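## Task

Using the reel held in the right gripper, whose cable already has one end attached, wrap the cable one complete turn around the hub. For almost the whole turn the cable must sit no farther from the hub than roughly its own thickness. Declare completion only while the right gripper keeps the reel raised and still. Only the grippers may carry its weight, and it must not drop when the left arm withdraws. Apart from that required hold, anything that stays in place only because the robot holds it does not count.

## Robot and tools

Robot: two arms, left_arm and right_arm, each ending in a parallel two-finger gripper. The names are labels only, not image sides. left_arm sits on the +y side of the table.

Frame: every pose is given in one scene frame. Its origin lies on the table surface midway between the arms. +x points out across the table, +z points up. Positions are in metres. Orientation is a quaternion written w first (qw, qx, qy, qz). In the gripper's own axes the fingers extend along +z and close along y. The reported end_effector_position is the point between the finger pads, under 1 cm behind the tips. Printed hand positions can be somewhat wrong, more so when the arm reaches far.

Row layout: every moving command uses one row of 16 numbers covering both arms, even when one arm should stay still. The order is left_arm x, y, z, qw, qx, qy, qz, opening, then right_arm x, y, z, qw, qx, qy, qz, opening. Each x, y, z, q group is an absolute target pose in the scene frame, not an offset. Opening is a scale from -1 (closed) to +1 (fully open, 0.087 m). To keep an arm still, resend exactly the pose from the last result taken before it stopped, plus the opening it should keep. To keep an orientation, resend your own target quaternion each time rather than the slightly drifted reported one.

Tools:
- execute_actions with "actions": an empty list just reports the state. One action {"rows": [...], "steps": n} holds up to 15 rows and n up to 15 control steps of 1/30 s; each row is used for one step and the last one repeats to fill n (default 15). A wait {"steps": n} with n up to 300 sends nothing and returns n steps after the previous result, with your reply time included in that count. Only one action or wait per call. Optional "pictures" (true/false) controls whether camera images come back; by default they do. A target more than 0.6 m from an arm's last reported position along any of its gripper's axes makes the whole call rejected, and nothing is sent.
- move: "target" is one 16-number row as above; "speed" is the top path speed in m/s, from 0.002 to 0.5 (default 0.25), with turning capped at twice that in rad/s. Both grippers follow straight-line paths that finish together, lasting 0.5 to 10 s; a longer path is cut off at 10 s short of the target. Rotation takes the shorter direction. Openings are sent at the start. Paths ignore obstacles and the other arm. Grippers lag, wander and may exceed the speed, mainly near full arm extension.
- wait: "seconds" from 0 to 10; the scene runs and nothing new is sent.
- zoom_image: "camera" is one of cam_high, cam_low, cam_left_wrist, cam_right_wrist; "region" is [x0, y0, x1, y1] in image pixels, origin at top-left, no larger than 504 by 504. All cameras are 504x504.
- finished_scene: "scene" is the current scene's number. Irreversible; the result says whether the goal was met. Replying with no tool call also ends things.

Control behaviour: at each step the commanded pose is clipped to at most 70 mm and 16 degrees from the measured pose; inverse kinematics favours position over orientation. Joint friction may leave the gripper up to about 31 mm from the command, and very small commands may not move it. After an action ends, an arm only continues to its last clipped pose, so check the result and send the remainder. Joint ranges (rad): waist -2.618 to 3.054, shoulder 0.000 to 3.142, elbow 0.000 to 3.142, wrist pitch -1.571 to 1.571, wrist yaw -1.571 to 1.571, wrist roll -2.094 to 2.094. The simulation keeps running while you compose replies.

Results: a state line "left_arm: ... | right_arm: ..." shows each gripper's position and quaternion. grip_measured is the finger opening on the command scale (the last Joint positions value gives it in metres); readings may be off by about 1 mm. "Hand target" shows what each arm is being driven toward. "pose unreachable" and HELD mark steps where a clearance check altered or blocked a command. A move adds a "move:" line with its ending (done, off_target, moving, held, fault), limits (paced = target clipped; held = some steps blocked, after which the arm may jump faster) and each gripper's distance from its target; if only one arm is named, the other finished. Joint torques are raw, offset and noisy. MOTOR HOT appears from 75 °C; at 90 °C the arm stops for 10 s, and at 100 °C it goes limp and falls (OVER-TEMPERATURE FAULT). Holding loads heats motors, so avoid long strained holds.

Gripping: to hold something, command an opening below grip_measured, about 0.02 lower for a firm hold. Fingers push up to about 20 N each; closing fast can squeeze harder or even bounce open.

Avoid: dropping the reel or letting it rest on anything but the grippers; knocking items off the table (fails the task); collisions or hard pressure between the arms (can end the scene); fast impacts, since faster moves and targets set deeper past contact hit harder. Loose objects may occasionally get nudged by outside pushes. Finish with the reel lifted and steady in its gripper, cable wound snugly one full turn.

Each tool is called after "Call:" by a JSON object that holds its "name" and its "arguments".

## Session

Call:
{"name": "execute_actions", "arguments": {"actions": []}}

Scene clock: 0.00 s of 4800.00 s.
left_arm: end_effector_position=(+0.3589, +0.3040, +0.4700) grip_measured=+0.994 end_effector_quat_wxyz=(+0.829, +0.132, +0.535, +0.094) | right_arm: end_effector_position=(+0.1220, +0.0889, +0.4278) grip_measured=-0.955 end_effector_quat_wxyz=(+0.421, -0.510, +0.671, +0.334)
Joint positions: left_arm=[-0.123  0.878  1.008  0.278  0.128  0.3    0.087] | right_arm=[ 1.063  1.56   2.195 -1.076 -0.145 -0.048  0.002]
Joint velocities: left_arm=[ 0.012 -0.002 -0.022 -0.037  0.037 -0.007  0.   ] | right_arm=[ 0.002  0.012  0.012 -0.022 -0.022 -0.007 -0.   ]
Joint torques (N m, as the arm reports them, + toward a larger angle): no reading
Motor temperatures (°C, as the motors report them): left_arm=[24 24 28 32 22 23] | right_arm=[21 26 30 29 22 24]
Hand target (left_arm): +0.359, +0.304, +0.470; +0.829, +0.132, +0.535, +0.094
Hand target (right_arm): +0.125, +0.095, +0.440; +0.442, -0.503, +0.657, +0.346

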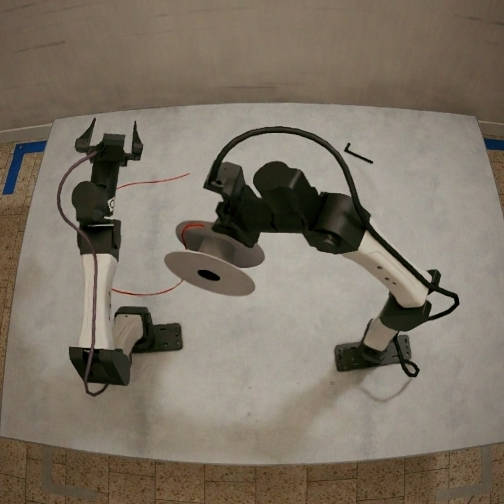

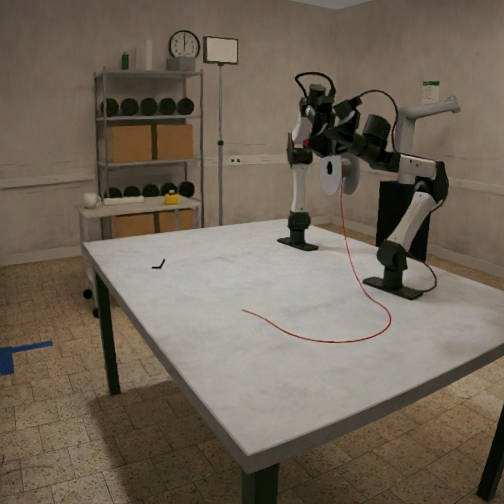

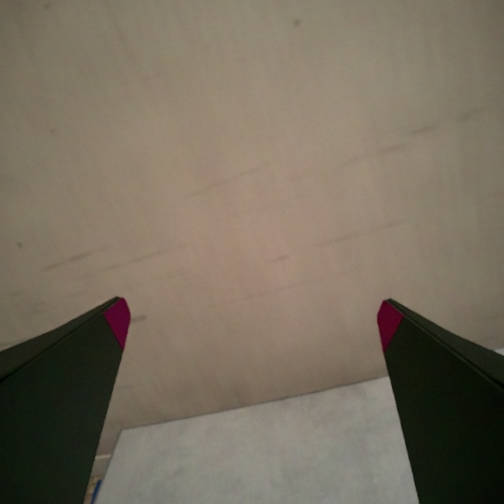

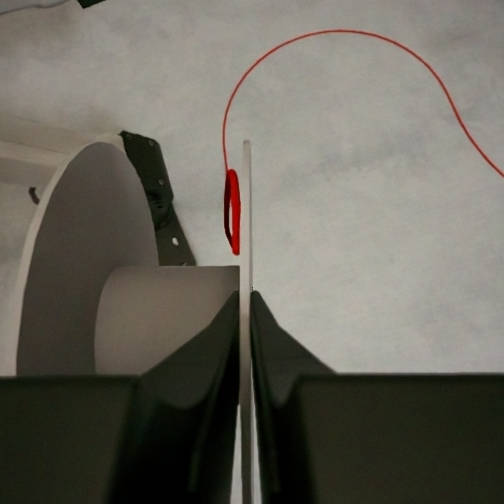

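Call:
{"name": "move", "arguments": {"target": [0.359,0.304,0.47,0.829,0.132,0.535,0.094,1,0.42,-0.27,0.50,0.683,-0.183,0.683,0.183,-0.99], "speed": 0.15}}

Call:
{"name": "move", "arguments": {"target": [0.33,0.04,0.12,0.612,0.354,0.612,-0.354,1,0.36,-0.18,0.48,0.683,-0.183,0.683,0.183,-0.99], "speed": 0.2}}

Scene clock: 6.97 s of 4800.00 s.
left_arm: end_effector_position=(+0.3589, +0.3040, +0.4700) grip_measured=+0.994 end_effector_quat_wxyz=(+0.829, +0.132, +0.535, +0.094) | right_arm: end_effector_position=(+0.4284, -0.2731, +0.4643) grip_measured=-0.955 end_effector_quat_wxyz=(+0.645, -0.158, +0.720, +0.204)
Joint positions: left_arm=[-0.123  0.878  1.008  0.278  0.128  0.3    0.087] | right_arm=[-0.39   1.612  2.022 -0.535 -0.811 -0.001  0.002]
Joint velocities: left_arm=[ 0.002  0.002 -0.002 -0.051  0.022 -0.037 -0.   ] | right_arm=[-0.002 -0.012 -0.017 -0.022 -0.081 -0.066  0.   ]
Joint torques (N m, as the arm reports them, + toward a larger angle): left_arm=[ 0.14 -1.09  8.38  2.07  0.01 -0.14] | right_arm=[-0.27 -6.6   8.64  2.52 -0.1   0.12]
Motor temperatures (°C, as the motors report them): left_arm=[24 24 29 33 22 23] | right_arm=[21 27 31 32 22 24]
Hand target (left_arm): +0.359, +0.304, +0.470; +0.829, +0.132, +0.535, +0.094
Hand target (right_arm): +0.424, -0.273, +0.498; +0.680, -0.175, +0.686, +0.191
Off the commanded pose (left_arm): 0.000 m, 0 deg.
Off the commanded pose (right_arm): 0.037 m, 7 deg.
move: off_target (right_arm)

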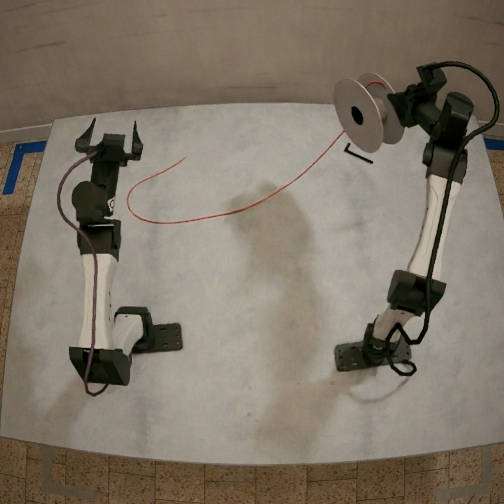

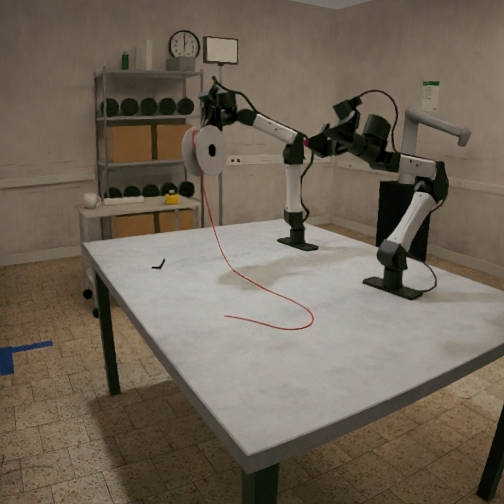

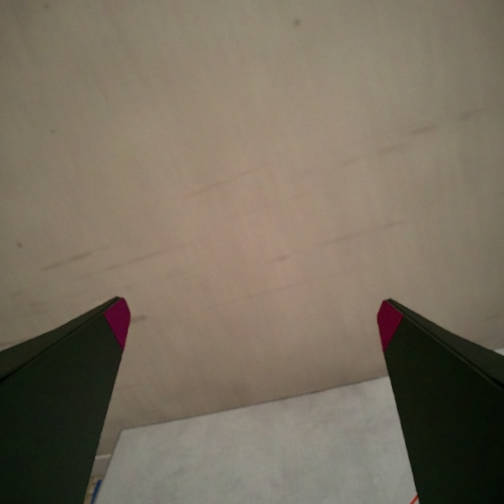

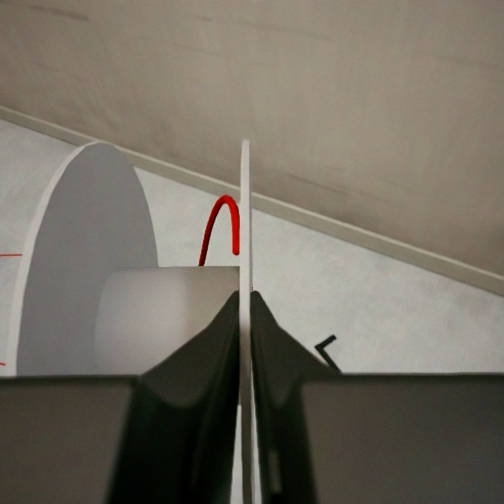

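Scene clock: 10.50 s of 4800.00 s.
left_arm: end_effector_position=(+0.3302, +0.0434, +0.1320) grip_measured=+0.994 end_effector_quat_wxyz=(+0.628, +0.353, +0.600, -0.347) | right_arm: end_effector_position=(+0.3646, -0.1823, +0.4535) grip_measured=-0.955 end_effector_quat_wxyz=(+0.644, -0.175, +0.721, +0.188)
Joint positions: left_arm=[-0.633  1.61   0.375  1.271  0.536  0.009  0.087] | right_arm=[-0.076  1.315  1.72  -0.519 -0.497 -0.008  0.002]
Joint velocities: left_arm=[ 0.002  0.017 -0.037  0.022 -0.007 -0.066  0.001] | right_arm=[-0.002  0.002 -0.002 -0.037  0.037  0.007  0.001]
Joint torques (N m, as the arm reports them, + toward a larger angle): left_arm=[-0.48 -4.49  5.33  2.33  0.13 -0.17] | right_arm=[ 1.17 -5.9   5.28  2.79  0.12 -0.03]
Motor temperatures (°C, as the motors report them): left_arm=[24 24 29 34 22 23] | right_arm=[21 27 31 33 22 24]
Hand target (left_arm): +0.325, +0.041, +0.120; +0.613, +0.355, +0.610, -0.355
Hand target (right_arm): +0.358, -0.179, +0.480; +0.681, -0.185, +0.685, +0.181
Off the commanded pose (left_arm): 0.012 m, 2 deg.
Off the commanded pose (right_arm): 0.027 m, 6 deg.
move: off_target (left_arm, right_arm)

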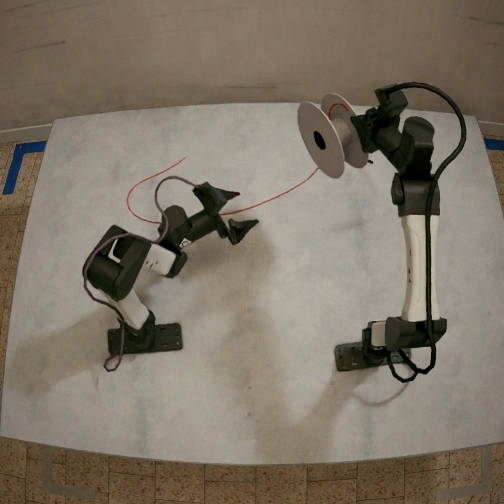

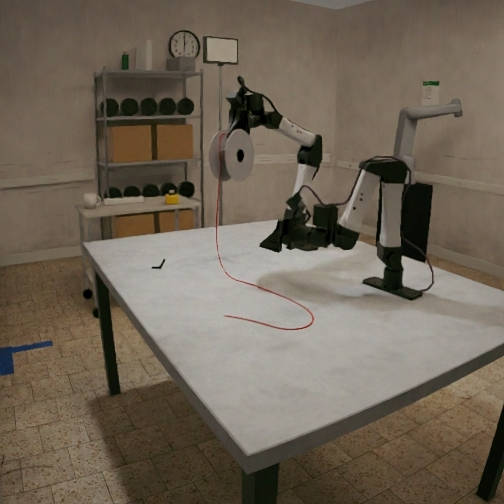

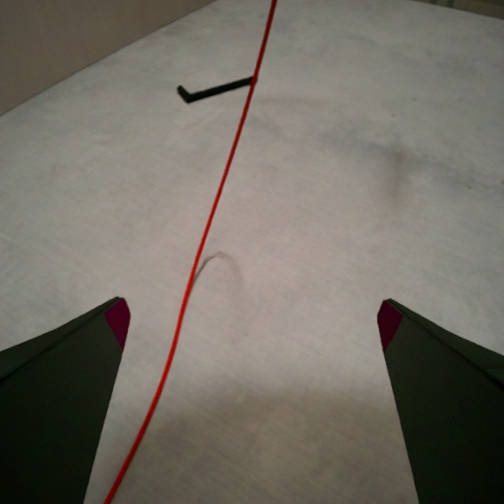

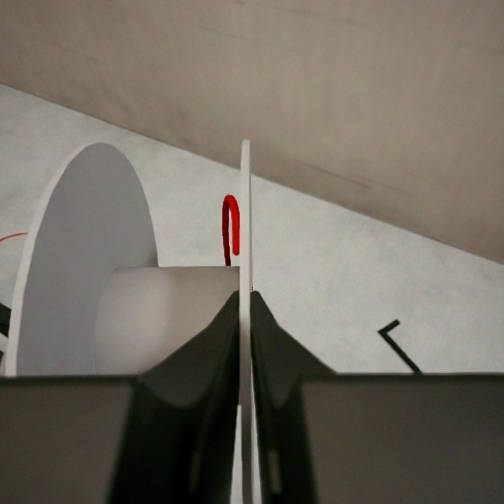

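Call:
{"name": "move", "arguments": {"target": [0.433,-0.131,0.115,0.612,0.354,0.612,-0.354,1,0.36,-0.18,0.48,0.683,-0.183,0.683,0.183,-0.99], "speed": 0.15}}

Call:
{"name": "move", "arguments": {"target": [0.433,-0.131,0.115,0.612,0.354,0.612,-0.354,-0.93,0.36,-0.18,0.48,0.683,-0.183,0.683,0.183,-0.99]}}

Scene clock: 15.10 s of 4800.00 s.
left_arm: end_effector_position=(+0.4300, -0.1264, +0.1245) grip_measured=+0.994 end_effector_quat_wxyz=(+0.621, +0.356, +0.602, -0.354) | right_arm: end_effector_position=(+0.3652, -0.1824, +0.4554) grip_measured=-0.955 end_effector_quat_wxyz=(+0.647, -0.175, +0.718, +0.187)
Joint positions: left_arm=[-0.867  2.159  1.164  1.019  0.319  0.008  0.087] | right_arm=[-0.076  1.315  1.72  -0.511 -0.497 -0.009  0.002]
Joint velocities: left_arm=[ 0.002 -0.012 -0.007 -0.051 -0.007  0.037  0.   ] | right_arm=[-0.027 -0.032  0.017 -0.037 -0.095  0.022 -0.   ]
Joint torques (N m, as the arm reports them, + toward a larger angle): left_arm=[ -0.4  -10.92   9.34   2.2   -0.07  -0.17] | right_arm=[ 0.67 -5.91  4.83  2.73  0.03  0.06]
Motor temperatures (°C, as the motors report them): left_arm=[24 25 29 35 22 23] | right_arm=[21 28 31 34 22 24]
Hand target (left_arm): +0.432, -0.131, +0.114; +0.612, +0.355, +0.612, -0.354
Hand target (right_arm): +0.359, -0.180, +0.480; +0.682, -0.183, +0.684, +0.183
Off the commanded pose (left_arm): 0.011 m, 2 deg.
Off the commanded pose (right_arm): 0.025 m, 6 deg.
move: off_target (left_arm, right_arm)

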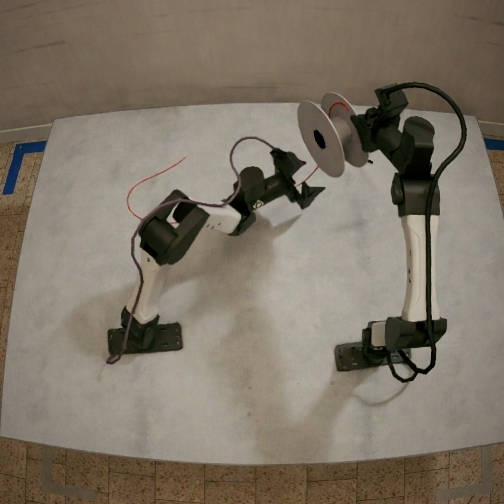

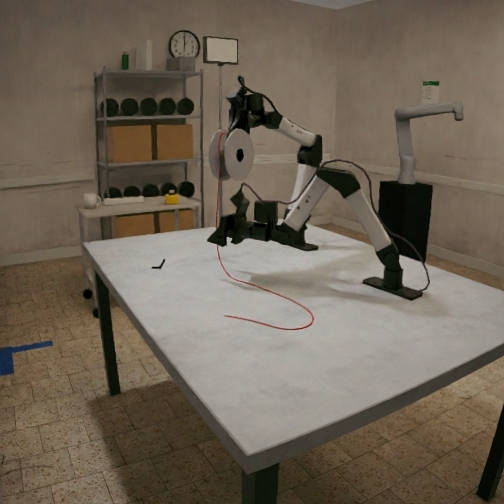

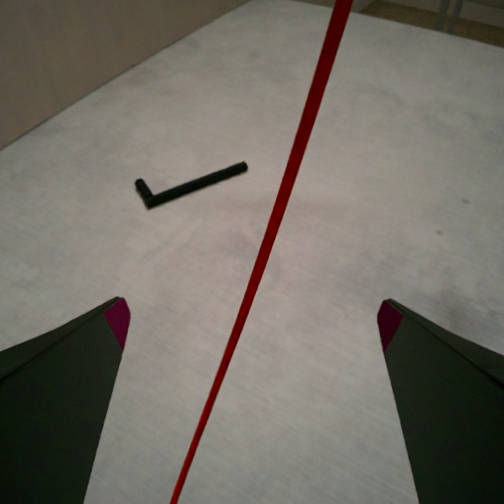

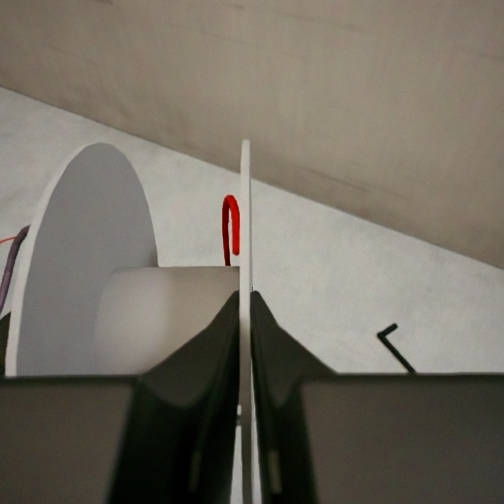

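Scene clock: 15.90 s of 4800.00 s.
left_arm: end_effector_position=(+0.4299, -0.1263, +0.1237) grip_measured=-0.930 end_effector_quat_wxyz=(+0.620, +0.356, +0.603, -0.354) | right_arm: end_effector_position=(+0.3650, -0.1824, +0.4545) grip_measured=-0.955 end_effector_quat_wxyz=(+0.646, -0.175, +0.719, +0.187)
Joint positions: left_arm=[-0.867  2.159  1.164  1.016  0.319  0.008  0.003] | right_arm=[-0.076  1.315  1.72  -0.515 -0.497 -0.009  0.002]
Joint velocities: left_arm=[-0.012 -0.002 -0.007 -0.022  0.037 -0.007  0.   ] | right_arm=[ 0.002 -0.012 -0.002  0.007  0.007  0.037 -0.001]
Joint torques (N m, as the arm reports them, + toward a larger angle): left_arm=[ -0.24 -11.05   9.54   2.17  -0.07  -0.2 ] | right_arm=[ 0.7  -5.97  4.81  2.87  0.05  0.04]
Motor temperatures (°C, as the motors report them): left_arm=[24 25 29 35 22 23] | right_arm=[21 28 31 34 22 24]
Hand target (left_arm): +0.433, -0.131, +0.115; +0.612, +0.354, +0.612, -0.354
Hand target (right_arm): +0.359, -0.180, +0.480; +0.682, -0.183, +0.684, +0.183
Off the commanded pose (left_arm): 0.010 m, 1 deg.
Off the commanded pose (right_arm): 0.026 m, 6 deg.
move: off_target (right_arm)

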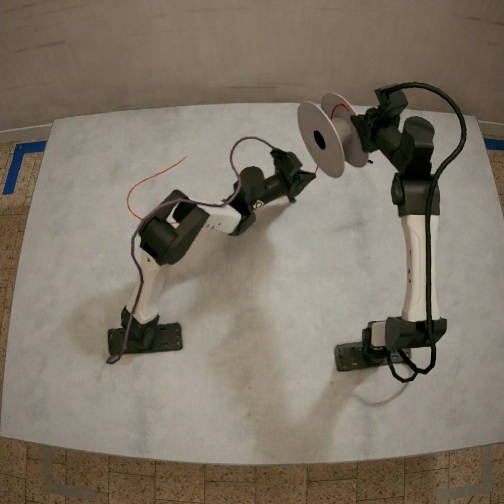

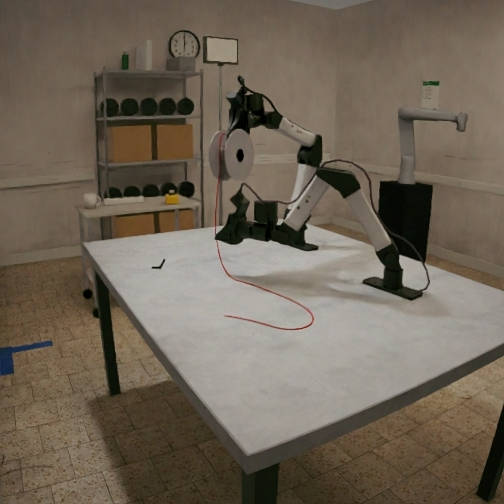

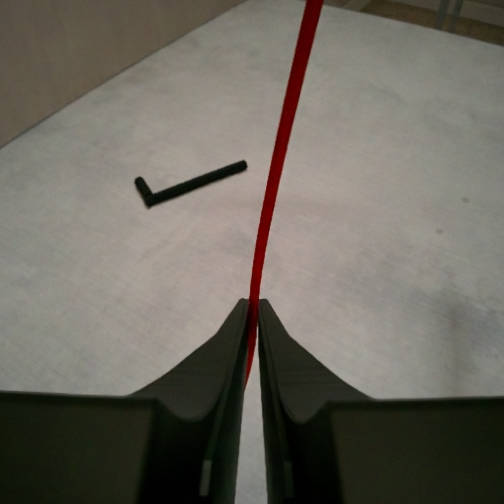

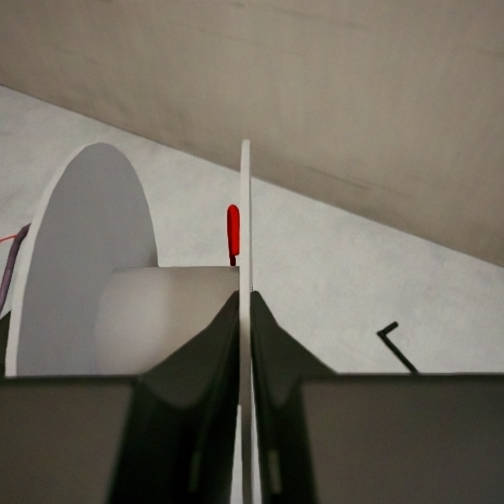

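At the very tip; regrasp deeper and lower.

Call:
{"name": "move", "arguments": {"target": [0.445,-0.152,0.095,0.612,0.354,0.612,-0.354,0,0.36,-0.18,0.48,0.683,-0.183,0.683,0.183,-0.99], "speed": 0.05}}

Call:
{"name": "move", "arguments": {"target": [0.445,-0.152,0.095,0.612,0.354,0.612,-0.354,-0.94,0.36,-0.18,0.48,0.683,-0.183,0.683,0.183,-0.99]}}

Call:
{"name": "move", "arguments": {"target": [0.25,-0.175,0.16,0.430,0.093,0.701,-0.561,-0.94,0.40,-0.155,0.44,0.683,-0.183,0.683,0.183,-0.99], "speed": 0.1}}

Scene clock: 21.53 s of 4800.00 s.
left_arm: end_effector_position=(+0.4440, -0.1462, +0.1043) grip_measured=+0.000 end_effector_quat_wxyz=(+0.620, +0.355, +0.604, -0.353) | right_arm: end_effector_position=(+0.3652, -0.1824, +0.4551) grip_measured=-0.955 end_effector_quat_wxyz=(+0.647, -0.175, +0.718, +0.187)
Joint positions: left_arm=[-0.88   2.274  1.275  1.017  0.303  0.008  0.044] | right_arm=[-0.076  1.315  1.72  -0.512 -0.497 -0.009  0.002]
Joint velocities: left_arm=[-0.002 -0.007  0.037  0.037 -0.037  0.007 -0.   ] | right_arm=[ 0.007 -0.002 -0.002  0.022  0.037 -0.022  0.001]
Joint torques (N m, as the arm reports them, + toward a larger angle): left_arm=[ -0.53 -11.97   9.39   2.23  -0.07  -0.2 ] | right_arm=[ 0.64 -5.92  4.82  2.84  0.04  0.04]
Motor temperatures (°C, as the motors report them): left_arm=[24 27 30 35 22 23] | right_arm=[21 28 32 36 22 24]
Hand target (left_arm): +0.445, -0.151, +0.095; +0.612, +0.354, +0.612, -0.354
Hand target (right_arm): +0.359, -0.180, +0.480; +0.682, -0.184, +0.684, +0.183
Off the commanded pose (left_arm): 0.011 m, 1 deg.
Off the commanded pose (right_arm): 0.026 m, 6 deg.
move: off_target (left_arm, right_arm)

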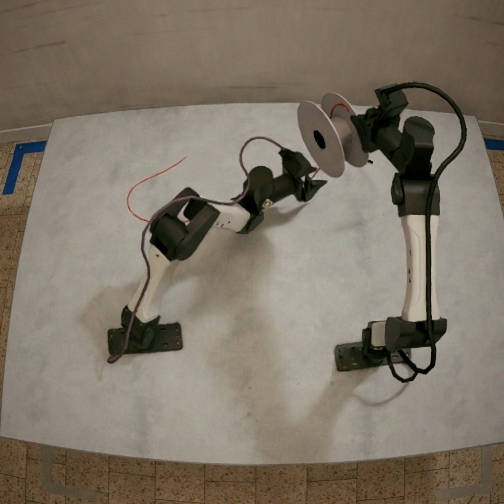

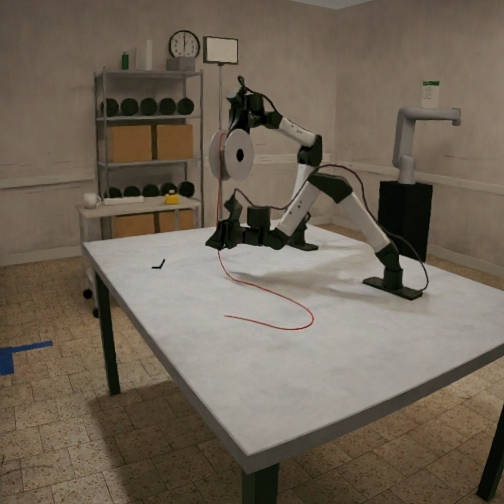

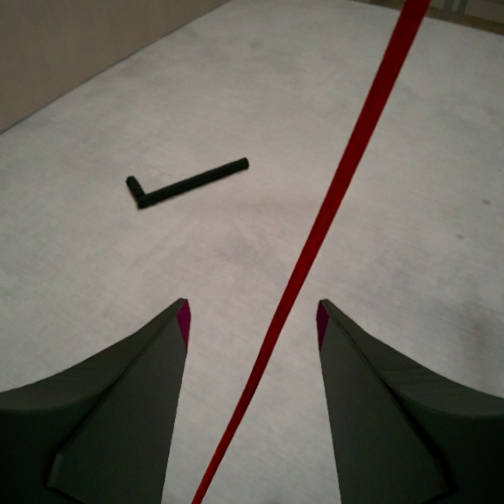

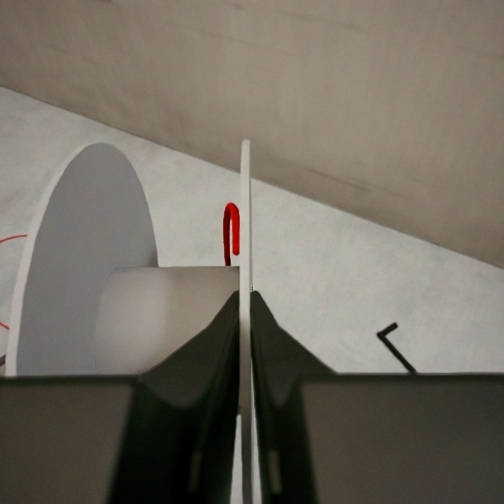

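Scene clock: 22.33 s of 4800.00 s.
left_arm: end_effector_position=(+0.4440, -0.1462, +0.1044) grip_measured=-0.940 end_effector_quat_wxyz=(+0.620, +0.355, +0.604, -0.353) | right_arm: end_effector_position=(+0.3651, -0.1824, +0.4548) grip_measured=-0.955 end_effector_quat_wxyz=(+0.646, -0.175, +0.719, +0.187)
Joint positions: left_arm=[-0.88   2.274  1.275  1.017  0.303  0.008  0.003] | right_arm=[-0.076  1.315  1.72  -0.513 -0.497 -0.009  0.002]
Joint velocities: left_arm=[-0.017 -0.012 -0.022 -0.037 -0.081 -0.022  0.   ] | right_arm=[ 0.017 -0.012  0.012 -0.037 -0.022 -0.007 -0.   ]
Joint torques (N m, as the arm reports them, + toward a larger angle): left_arm=[ -0.53 -11.97   9.44   2.22  -0.07  -0.19] | right_arm=[ 0.69 -5.9   4.85  2.82  0.04  0.05]
Motor temperatures (°C, as the motors report them): left_arm=[24 27 30 35 22 23] | right_arm=[21 28 32 36 22 24]
Hand target (left_arm): +0.444, -0.152, +0.095; +0.612, +0.354, +0.612, -0.354
Hand target (right_arm): +0.359, -0.180, +0.480; +0.682, -0.183, +0.684, +0.183
Off the commanded pose (left_arm): 0.011 m, 1 deg.
Off the commanded pose (right_arm): 0.026 m, 6 deg.
move: off_target (left_arm, right_arm)

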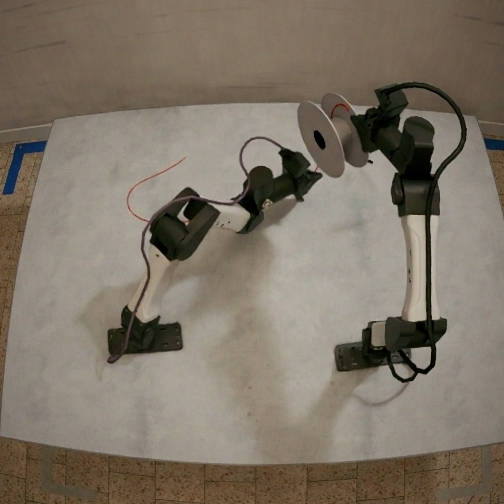

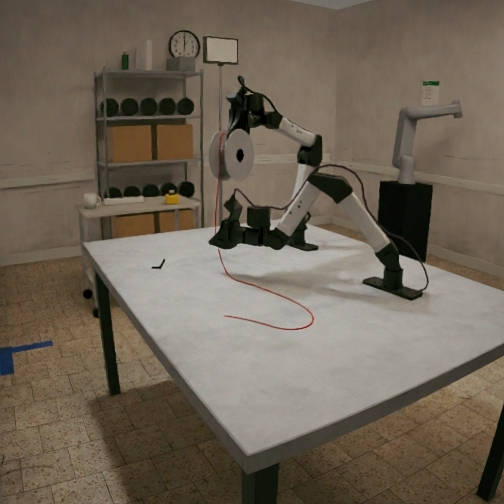

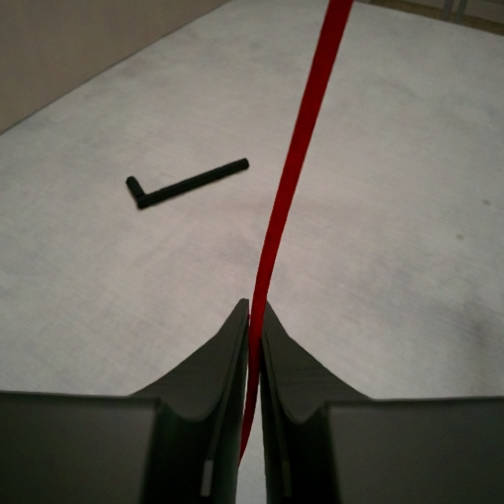

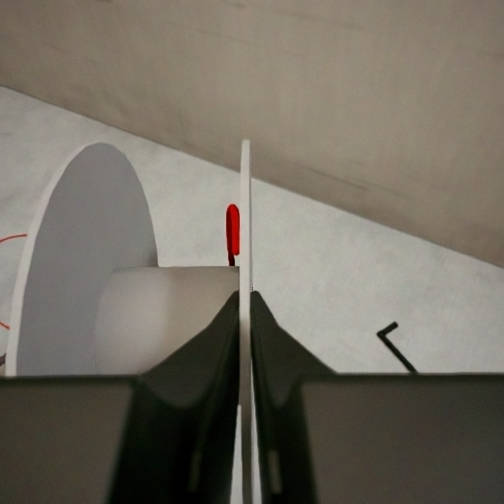

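Scene clock: 26.73 s of 4800.00 s.
left_arm: end_effector_position=(+0.2556, -0.1799, +0.1723) grip_measured=-0.940 end_effector_quat_wxyz=(+0.441, +0.096, +0.687, -0.570) | right_arm: end_effector_position=(+0.3921, -0.1589, +0.4225) grip_measured=-0.955 end_effector_quat_wxyz=(+0.655, -0.181, +0.710, +0.183)
Joint positions: left_arm=[-1.229  1.894  0.908  1.025 -0.045 -0.771  0.003] | right_arm=[ 0.013  1.328  1.554 -0.308 -0.41  -0.01   0.002]
Joint velocities: left_arm=[-0.002 -0.007  0.007 -0.022 -0.081 -0.007 -0.001] | right_arm=[ 0.012  0.012  0.007  0.051  0.007  0.022 -0.   ]
Joint torques (N m, as the arm reports them, + toward a larger angle): left_arm=[ -0.43 -11.81   4.98   2.25  -0.06  -0.16] | right_arm=[ 1.17 -4.04  6.09  2.89  0.09  0.03]
Motor temperatures (°C, as the motors report them): left_arm=[24 29 30 36 22 23] | right_arm=[21 28 32 36 22 24]
Hand target (left_arm): +0.250, -0.174, +0.160; +0.431, +0.094, +0.701, -0.561
Hand target (right_arm): +0.398, -0.155, +0.439; +0.682, -0.184, +0.684, +0.182
Off the commanded pose (left_arm): 0.014 m, 2 deg.
Off the commanded pose (right_arm): 0.020 m, 4 deg.
move: off_target (left_arm, right_arm)

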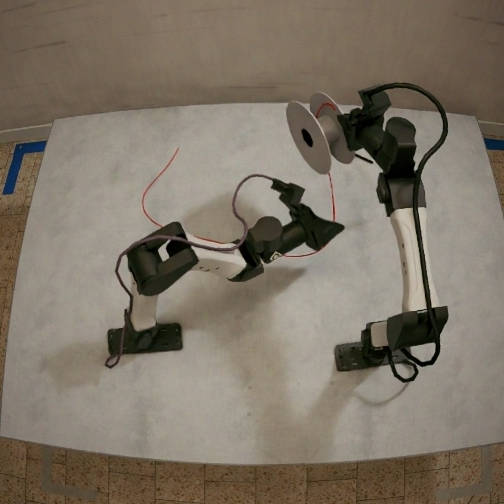

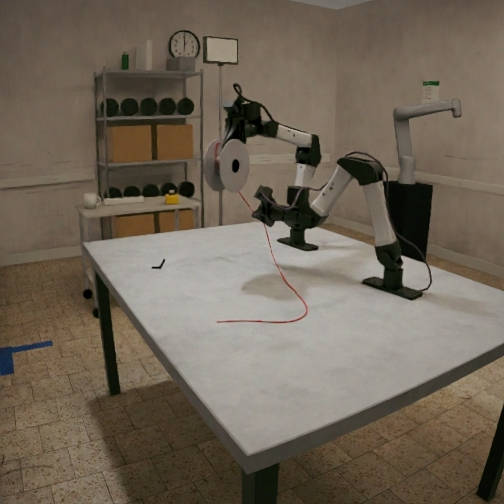

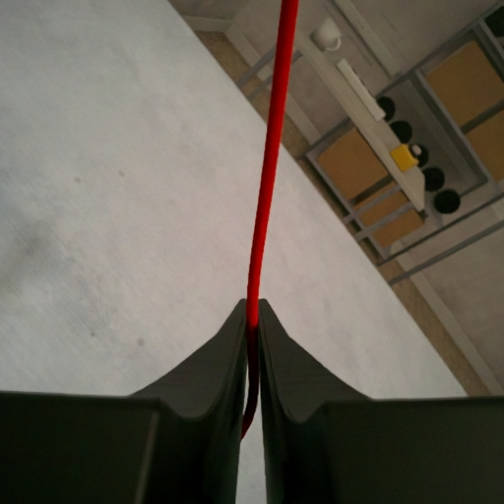

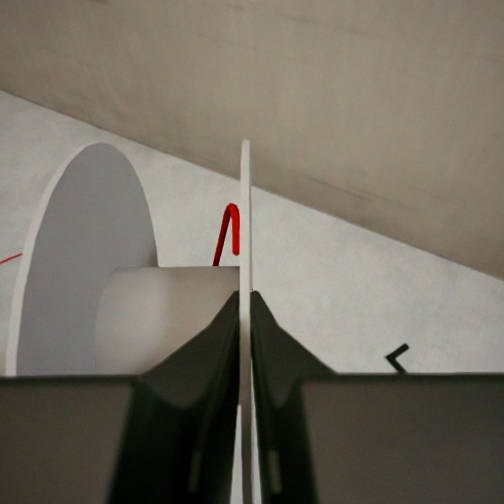

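Call:
{"name": "move", "arguments": {"target": [0.233,-0.154,0.26,0.183,-0.183,0.683,-0.683,-0.94,0.427,-0.14,0.36,0.683,-0.183,0.683,0.183,-0.99], "speed": 0.1}}

Scene clock: 43.77 s of 4800.00 s.
left_arm: end_effector_position=(+0.2327, -0.1584, +0.2623) grip_measured=-0.940 end_effector_quat_wxyz=(+0.188, -0.179, +0.679, -0.687) | right_arm: end_effector_position=(+0.4214, -0.1447, +0.3376) grip_measured=-0.955 end_effector_quat_wxyz=(+0.651, -0.182, +0.715, +0.182)
Joint positions: left_arm=[-1.225  1.634  0.908  0.742 -0.046 -1.56   0.003] | right_arm=[ 0.052  1.352  1.231  0.028 -0.37  -0.01   0.002]
Joint velocities: left_arm=[ 0.002 -0.007  0.007 -0.022 -0.081 -0.095 -0.   ] | right_arm=[ 0.012 -0.007 -0.007 -0.037 -0.066 -0.051  0.   ]
Joint torques (N m, as the arm reports them, + toward a larger angle): left_arm=[  0.63 -10.1    7.76   2.26   0.15  -0.1 ] | right_arm=[ 1.15 -5.56  6.83  2.87  0.15  0.05]
Motor temperatures (°C, as the motors report them): left_arm=[24 34 30 37 22 23] | right_arm=[21 28 33 39 22 24]
Hand target (left_arm): +0.233, -0.155, +0.260; +0.183, -0.183, +0.683, -0.683
Hand target (right_arm): +0.424, -0.140, +0.359; +0.682, -0.184, +0.684, +0.183
Off the commanded pose (left_arm): 0.005 m, 1 deg.
Off the commanded pose (right_arm): 0.024 m, 5 deg.
After step 180, 6.63 s passed at rest.
move: off_target (right_arm)

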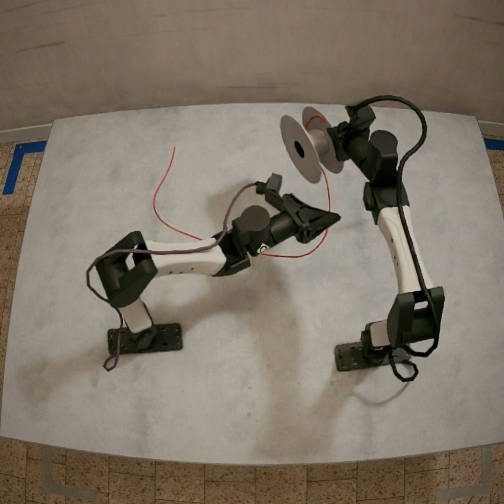

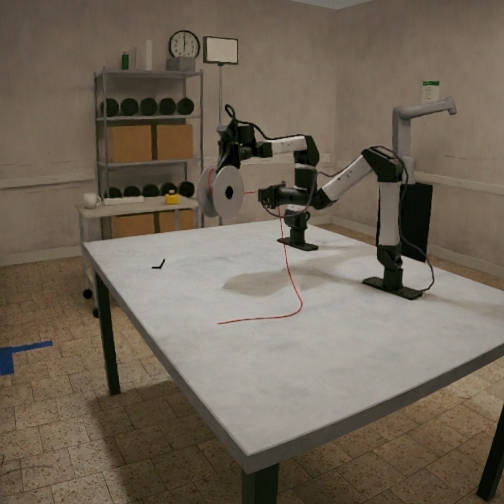

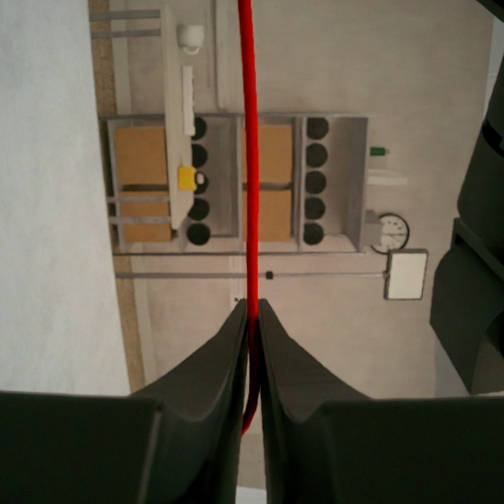

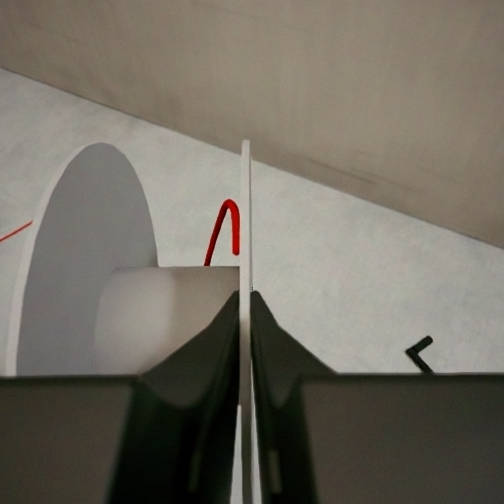

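Call:
{"name": "move", "arguments": {"target": [0.267,-0.123,0.355,0.037,-0.32,0.63,-0.706,-0.94,0.427,-0.14,0.32,0.683,-0.183,0.683,0.183,-0.99], "speed": 0.07}}

Scene clock: 49.47 s of 4800.00 s.
left_arm: end_effector_position=(+0.2685, -0.1267, +0.3379) grip_measured=-0.940 end_effector_quat_wxyz=(+0.042, -0.324, +0.639, -0.696) | right_arm: end_effector_position=(+0.4238, -0.1444, +0.2969) grip_measured=-0.955 end_effector_quat_wxyz=(+0.650, -0.182, +0.715, +0.182)
Joint positions: left_arm=[-1.095  1.507  1.071  0.409  0.08  -1.979  0.003] | right_arm=[ 0.052  1.356  1.075  0.186 -0.37  -0.01   0.002]
Joint velocities: left_arm=[ 0.002  0.002  0.002  0.007  0.007 -0.037 -0.   ] | right_arm=[ 0.007  0.002 -0.002  0.037  0.037 -0.007  0.   ]
Joint torques (N m, as the arm reports them, + toward a larger angle): left_arm=[ 0.53 -9.6  11.17  2.36  0.15 -0.11] | right_arm=[ 0.97 -6.09  6.75  2.82  0.11  0.07]
Motor temperatures (°C, as the motors report them): left_arm=[24 34 31 37 22 23] | right_arm=[21 28 33 40 22 24]
Hand target (left_arm): +0.267, -0.123, +0.355; +0.037, -0.320, +0.630, -0.707
Hand target (right_arm): +0.425, -0.140, +0.320; +0.682, -0.183, +0.684, +0.183
Off the commanded pose (left_arm): 0.018 m, 2 deg.
Off the commanded pose (right_arm): 0.024 m, 5 deg.
move: off_target (left_arm, right_arm)

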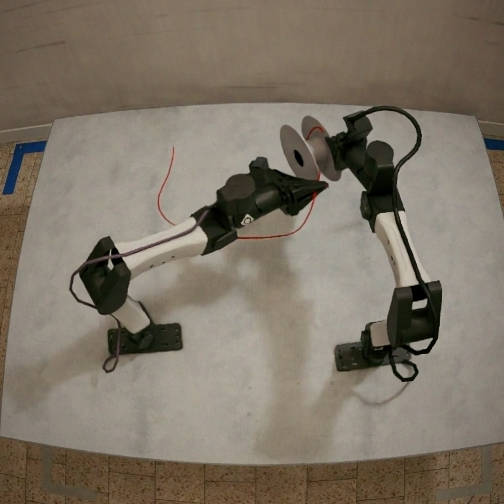

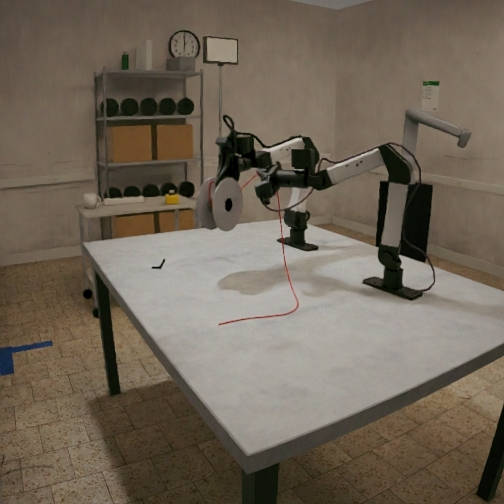

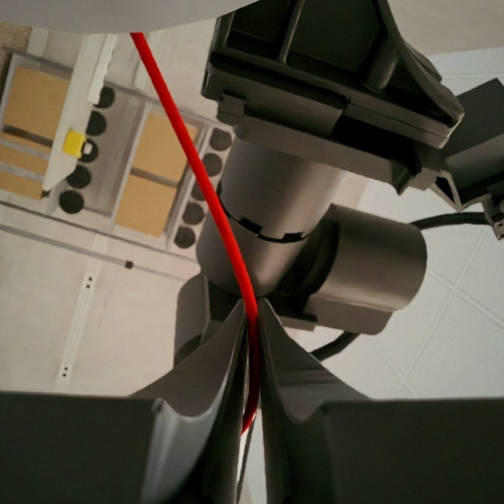

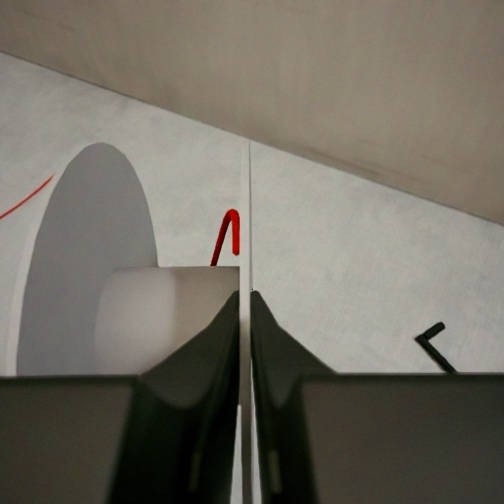

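Call:
{"name": "move", "arguments": {"target": [0.330,-0.062,0.395,0.037,-0.32,0.63,-0.706,-0.94,0.427,-0.14,0.32,0.683,-0.183,0.683,0.183,-0.99], "speed": 0.06}}

Scene clock: 53.57 s of 4800.00 s.
left_arm: end_effector_position=(+0.3321, -0.0682, +0.3692) grip_measured=-0.940 end_effector_quat_wxyz=(+0.032, -0.332, +0.645, -0.687) | right_arm: end_effector_position=(+0.4238, -0.1403, +0.3023) grip_measured=-0.955 end_effector_quat_wxyz=(+0.657, -0.185, +0.707, +0.187)
Joint positions: left_arm=[-0.825  1.491  1.206  0.228  0.357 -1.98   0.003] | right_arm=[ 0.059  1.356  1.074  0.21  -0.375 -0.005  0.002]
Joint velocities: left_arm=[-0.002  0.007  0.002  0.007  0.066 -0.051  0.001] | right_arm=[ 0.002  0.002 -0.012  0.066 -0.037 -0.051 -0.   ]
Joint torques (N m, as the arm reports them, + toward a larger angle): left_arm=[ 0.86 -9.75 11.67  2.56  0.13 -0.12] | right_arm=[ 0.52 -5.73  7.01  2.65  0.16  0.04]
Motor temperatures (°C, as the motors report them): left_arm=[24 34 32 37 22 23] | right_arm=[21 28 34 40 22 24]
Hand target (left_arm): +0.330, -0.062, +0.394; +0.037, -0.321, +0.630, -0.706
Hand target (right_arm): +0.426, -0.140, +0.320; +0.682, -0.183, +0.684, +0.183
Off the commanded pose (left_arm): 0.027 m, 3 deg.
Off the commanded pose (right_arm): 0.018 m, 4 deg.
move: off_target (left_arm, right_arm)

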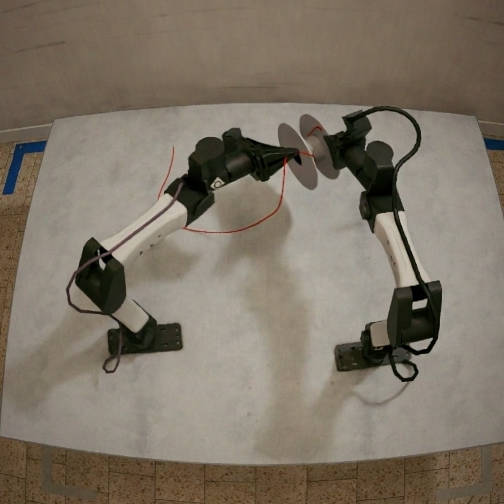

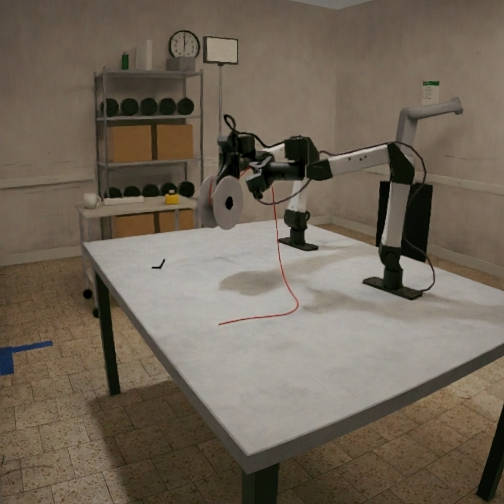

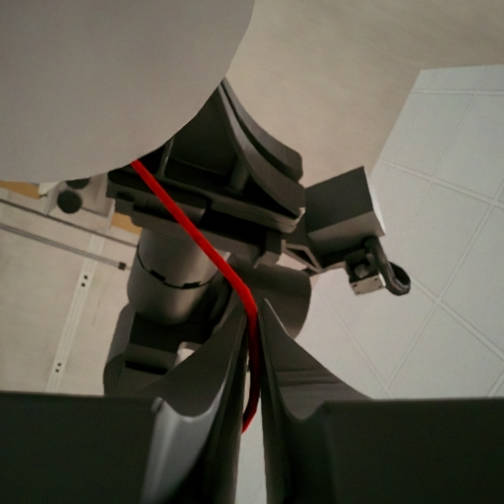

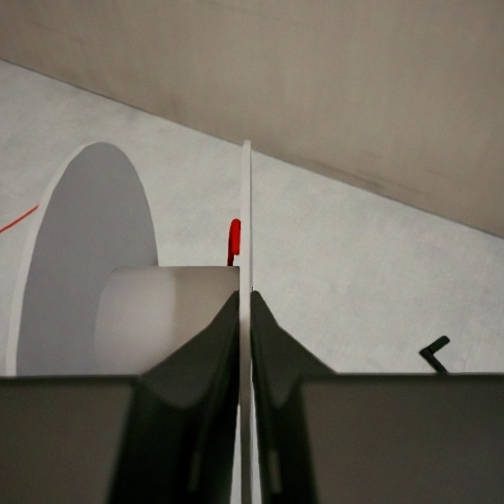

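Call:
{"name": "move", "arguments": {"target": [0.369,-0.099,0.42,0.037,-0.32,0.63,-0.706,-0.94,0.397,-0.157,0.32,0.683,-0.183,0.683,0.183,-0.99], "speed": 0.04}}

Scene clock: 58.50 s of 4800.00 s.
left_arm: end_effector_position=(+0.3668, -0.0973, +0.4025) grip_measured=-0.940 end_effector_quat_wxyz=(+0.032, -0.329, +0.643, -0.690) | right_arm: end_effector_position=(+0.3999, -0.1520, +0.3083) grip_measured=-0.955 end_effector_quat_wxyz=(+0.664, -0.185, +0.700, +0.187)
Joint positions: left_arm=[-0.825  1.665  1.506  0.112  0.359 -1.98   0.003] | right_arm=[ 0.029  1.252  1.003  0.197 -0.405 -0.005  0.002]
Joint velocities: left_arm=[-0.022 -0.022 -0.007 -0.081  0.022 -0.007 -0.   ] | right_arm=[-0.007  0.002 -0.007 -0.051 -0.051  0.022 -0.   ]
Joint torques (N m, as the arm reports them, + toward a larger angle): left_arm=[-0.02 -8.94 12.1   2.84 -0.01 -0.1 ] | right_arm=[-0.92 -6.23  6.01  2.39 -0.02  0.02]
Motor temperatures (°C, as the motors report them): left_arm=[24 34 33 38 22 23] | right_arm=[21 29 34 40 22 24]
Hand target (left_arm): +0.368, -0.099, +0.420; +0.037, -0.320, +0.630, -0.706
Hand target (right_arm): +0.397, -0.157, +0.320; +0.683, -0.183, +0.683, +0.183
Off the commanded pose (left_arm): 0.018 m, 3 deg.
Off the commanded pose (right_arm): 0.013 m, 3 deg.
move: off_target (left_arm, right_arm)

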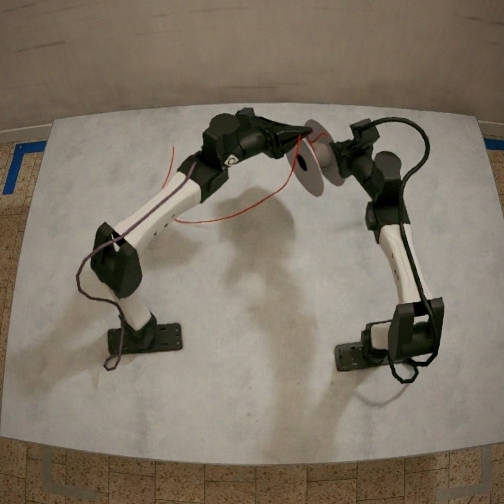

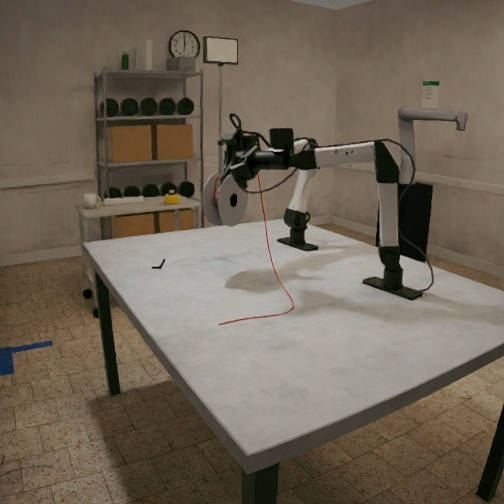

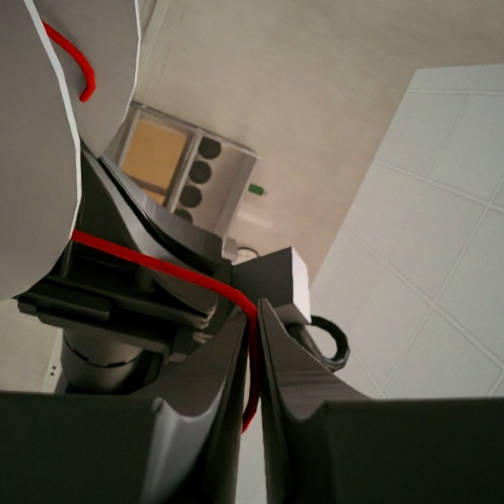

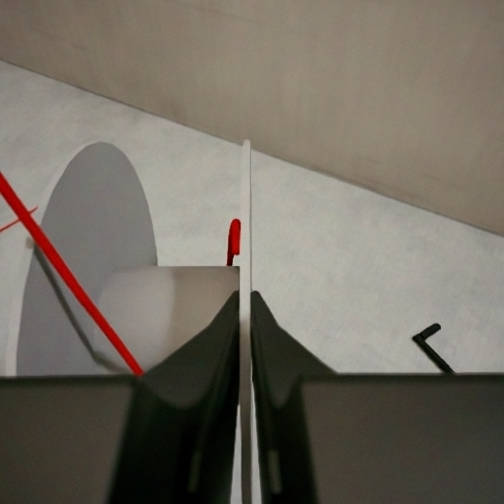

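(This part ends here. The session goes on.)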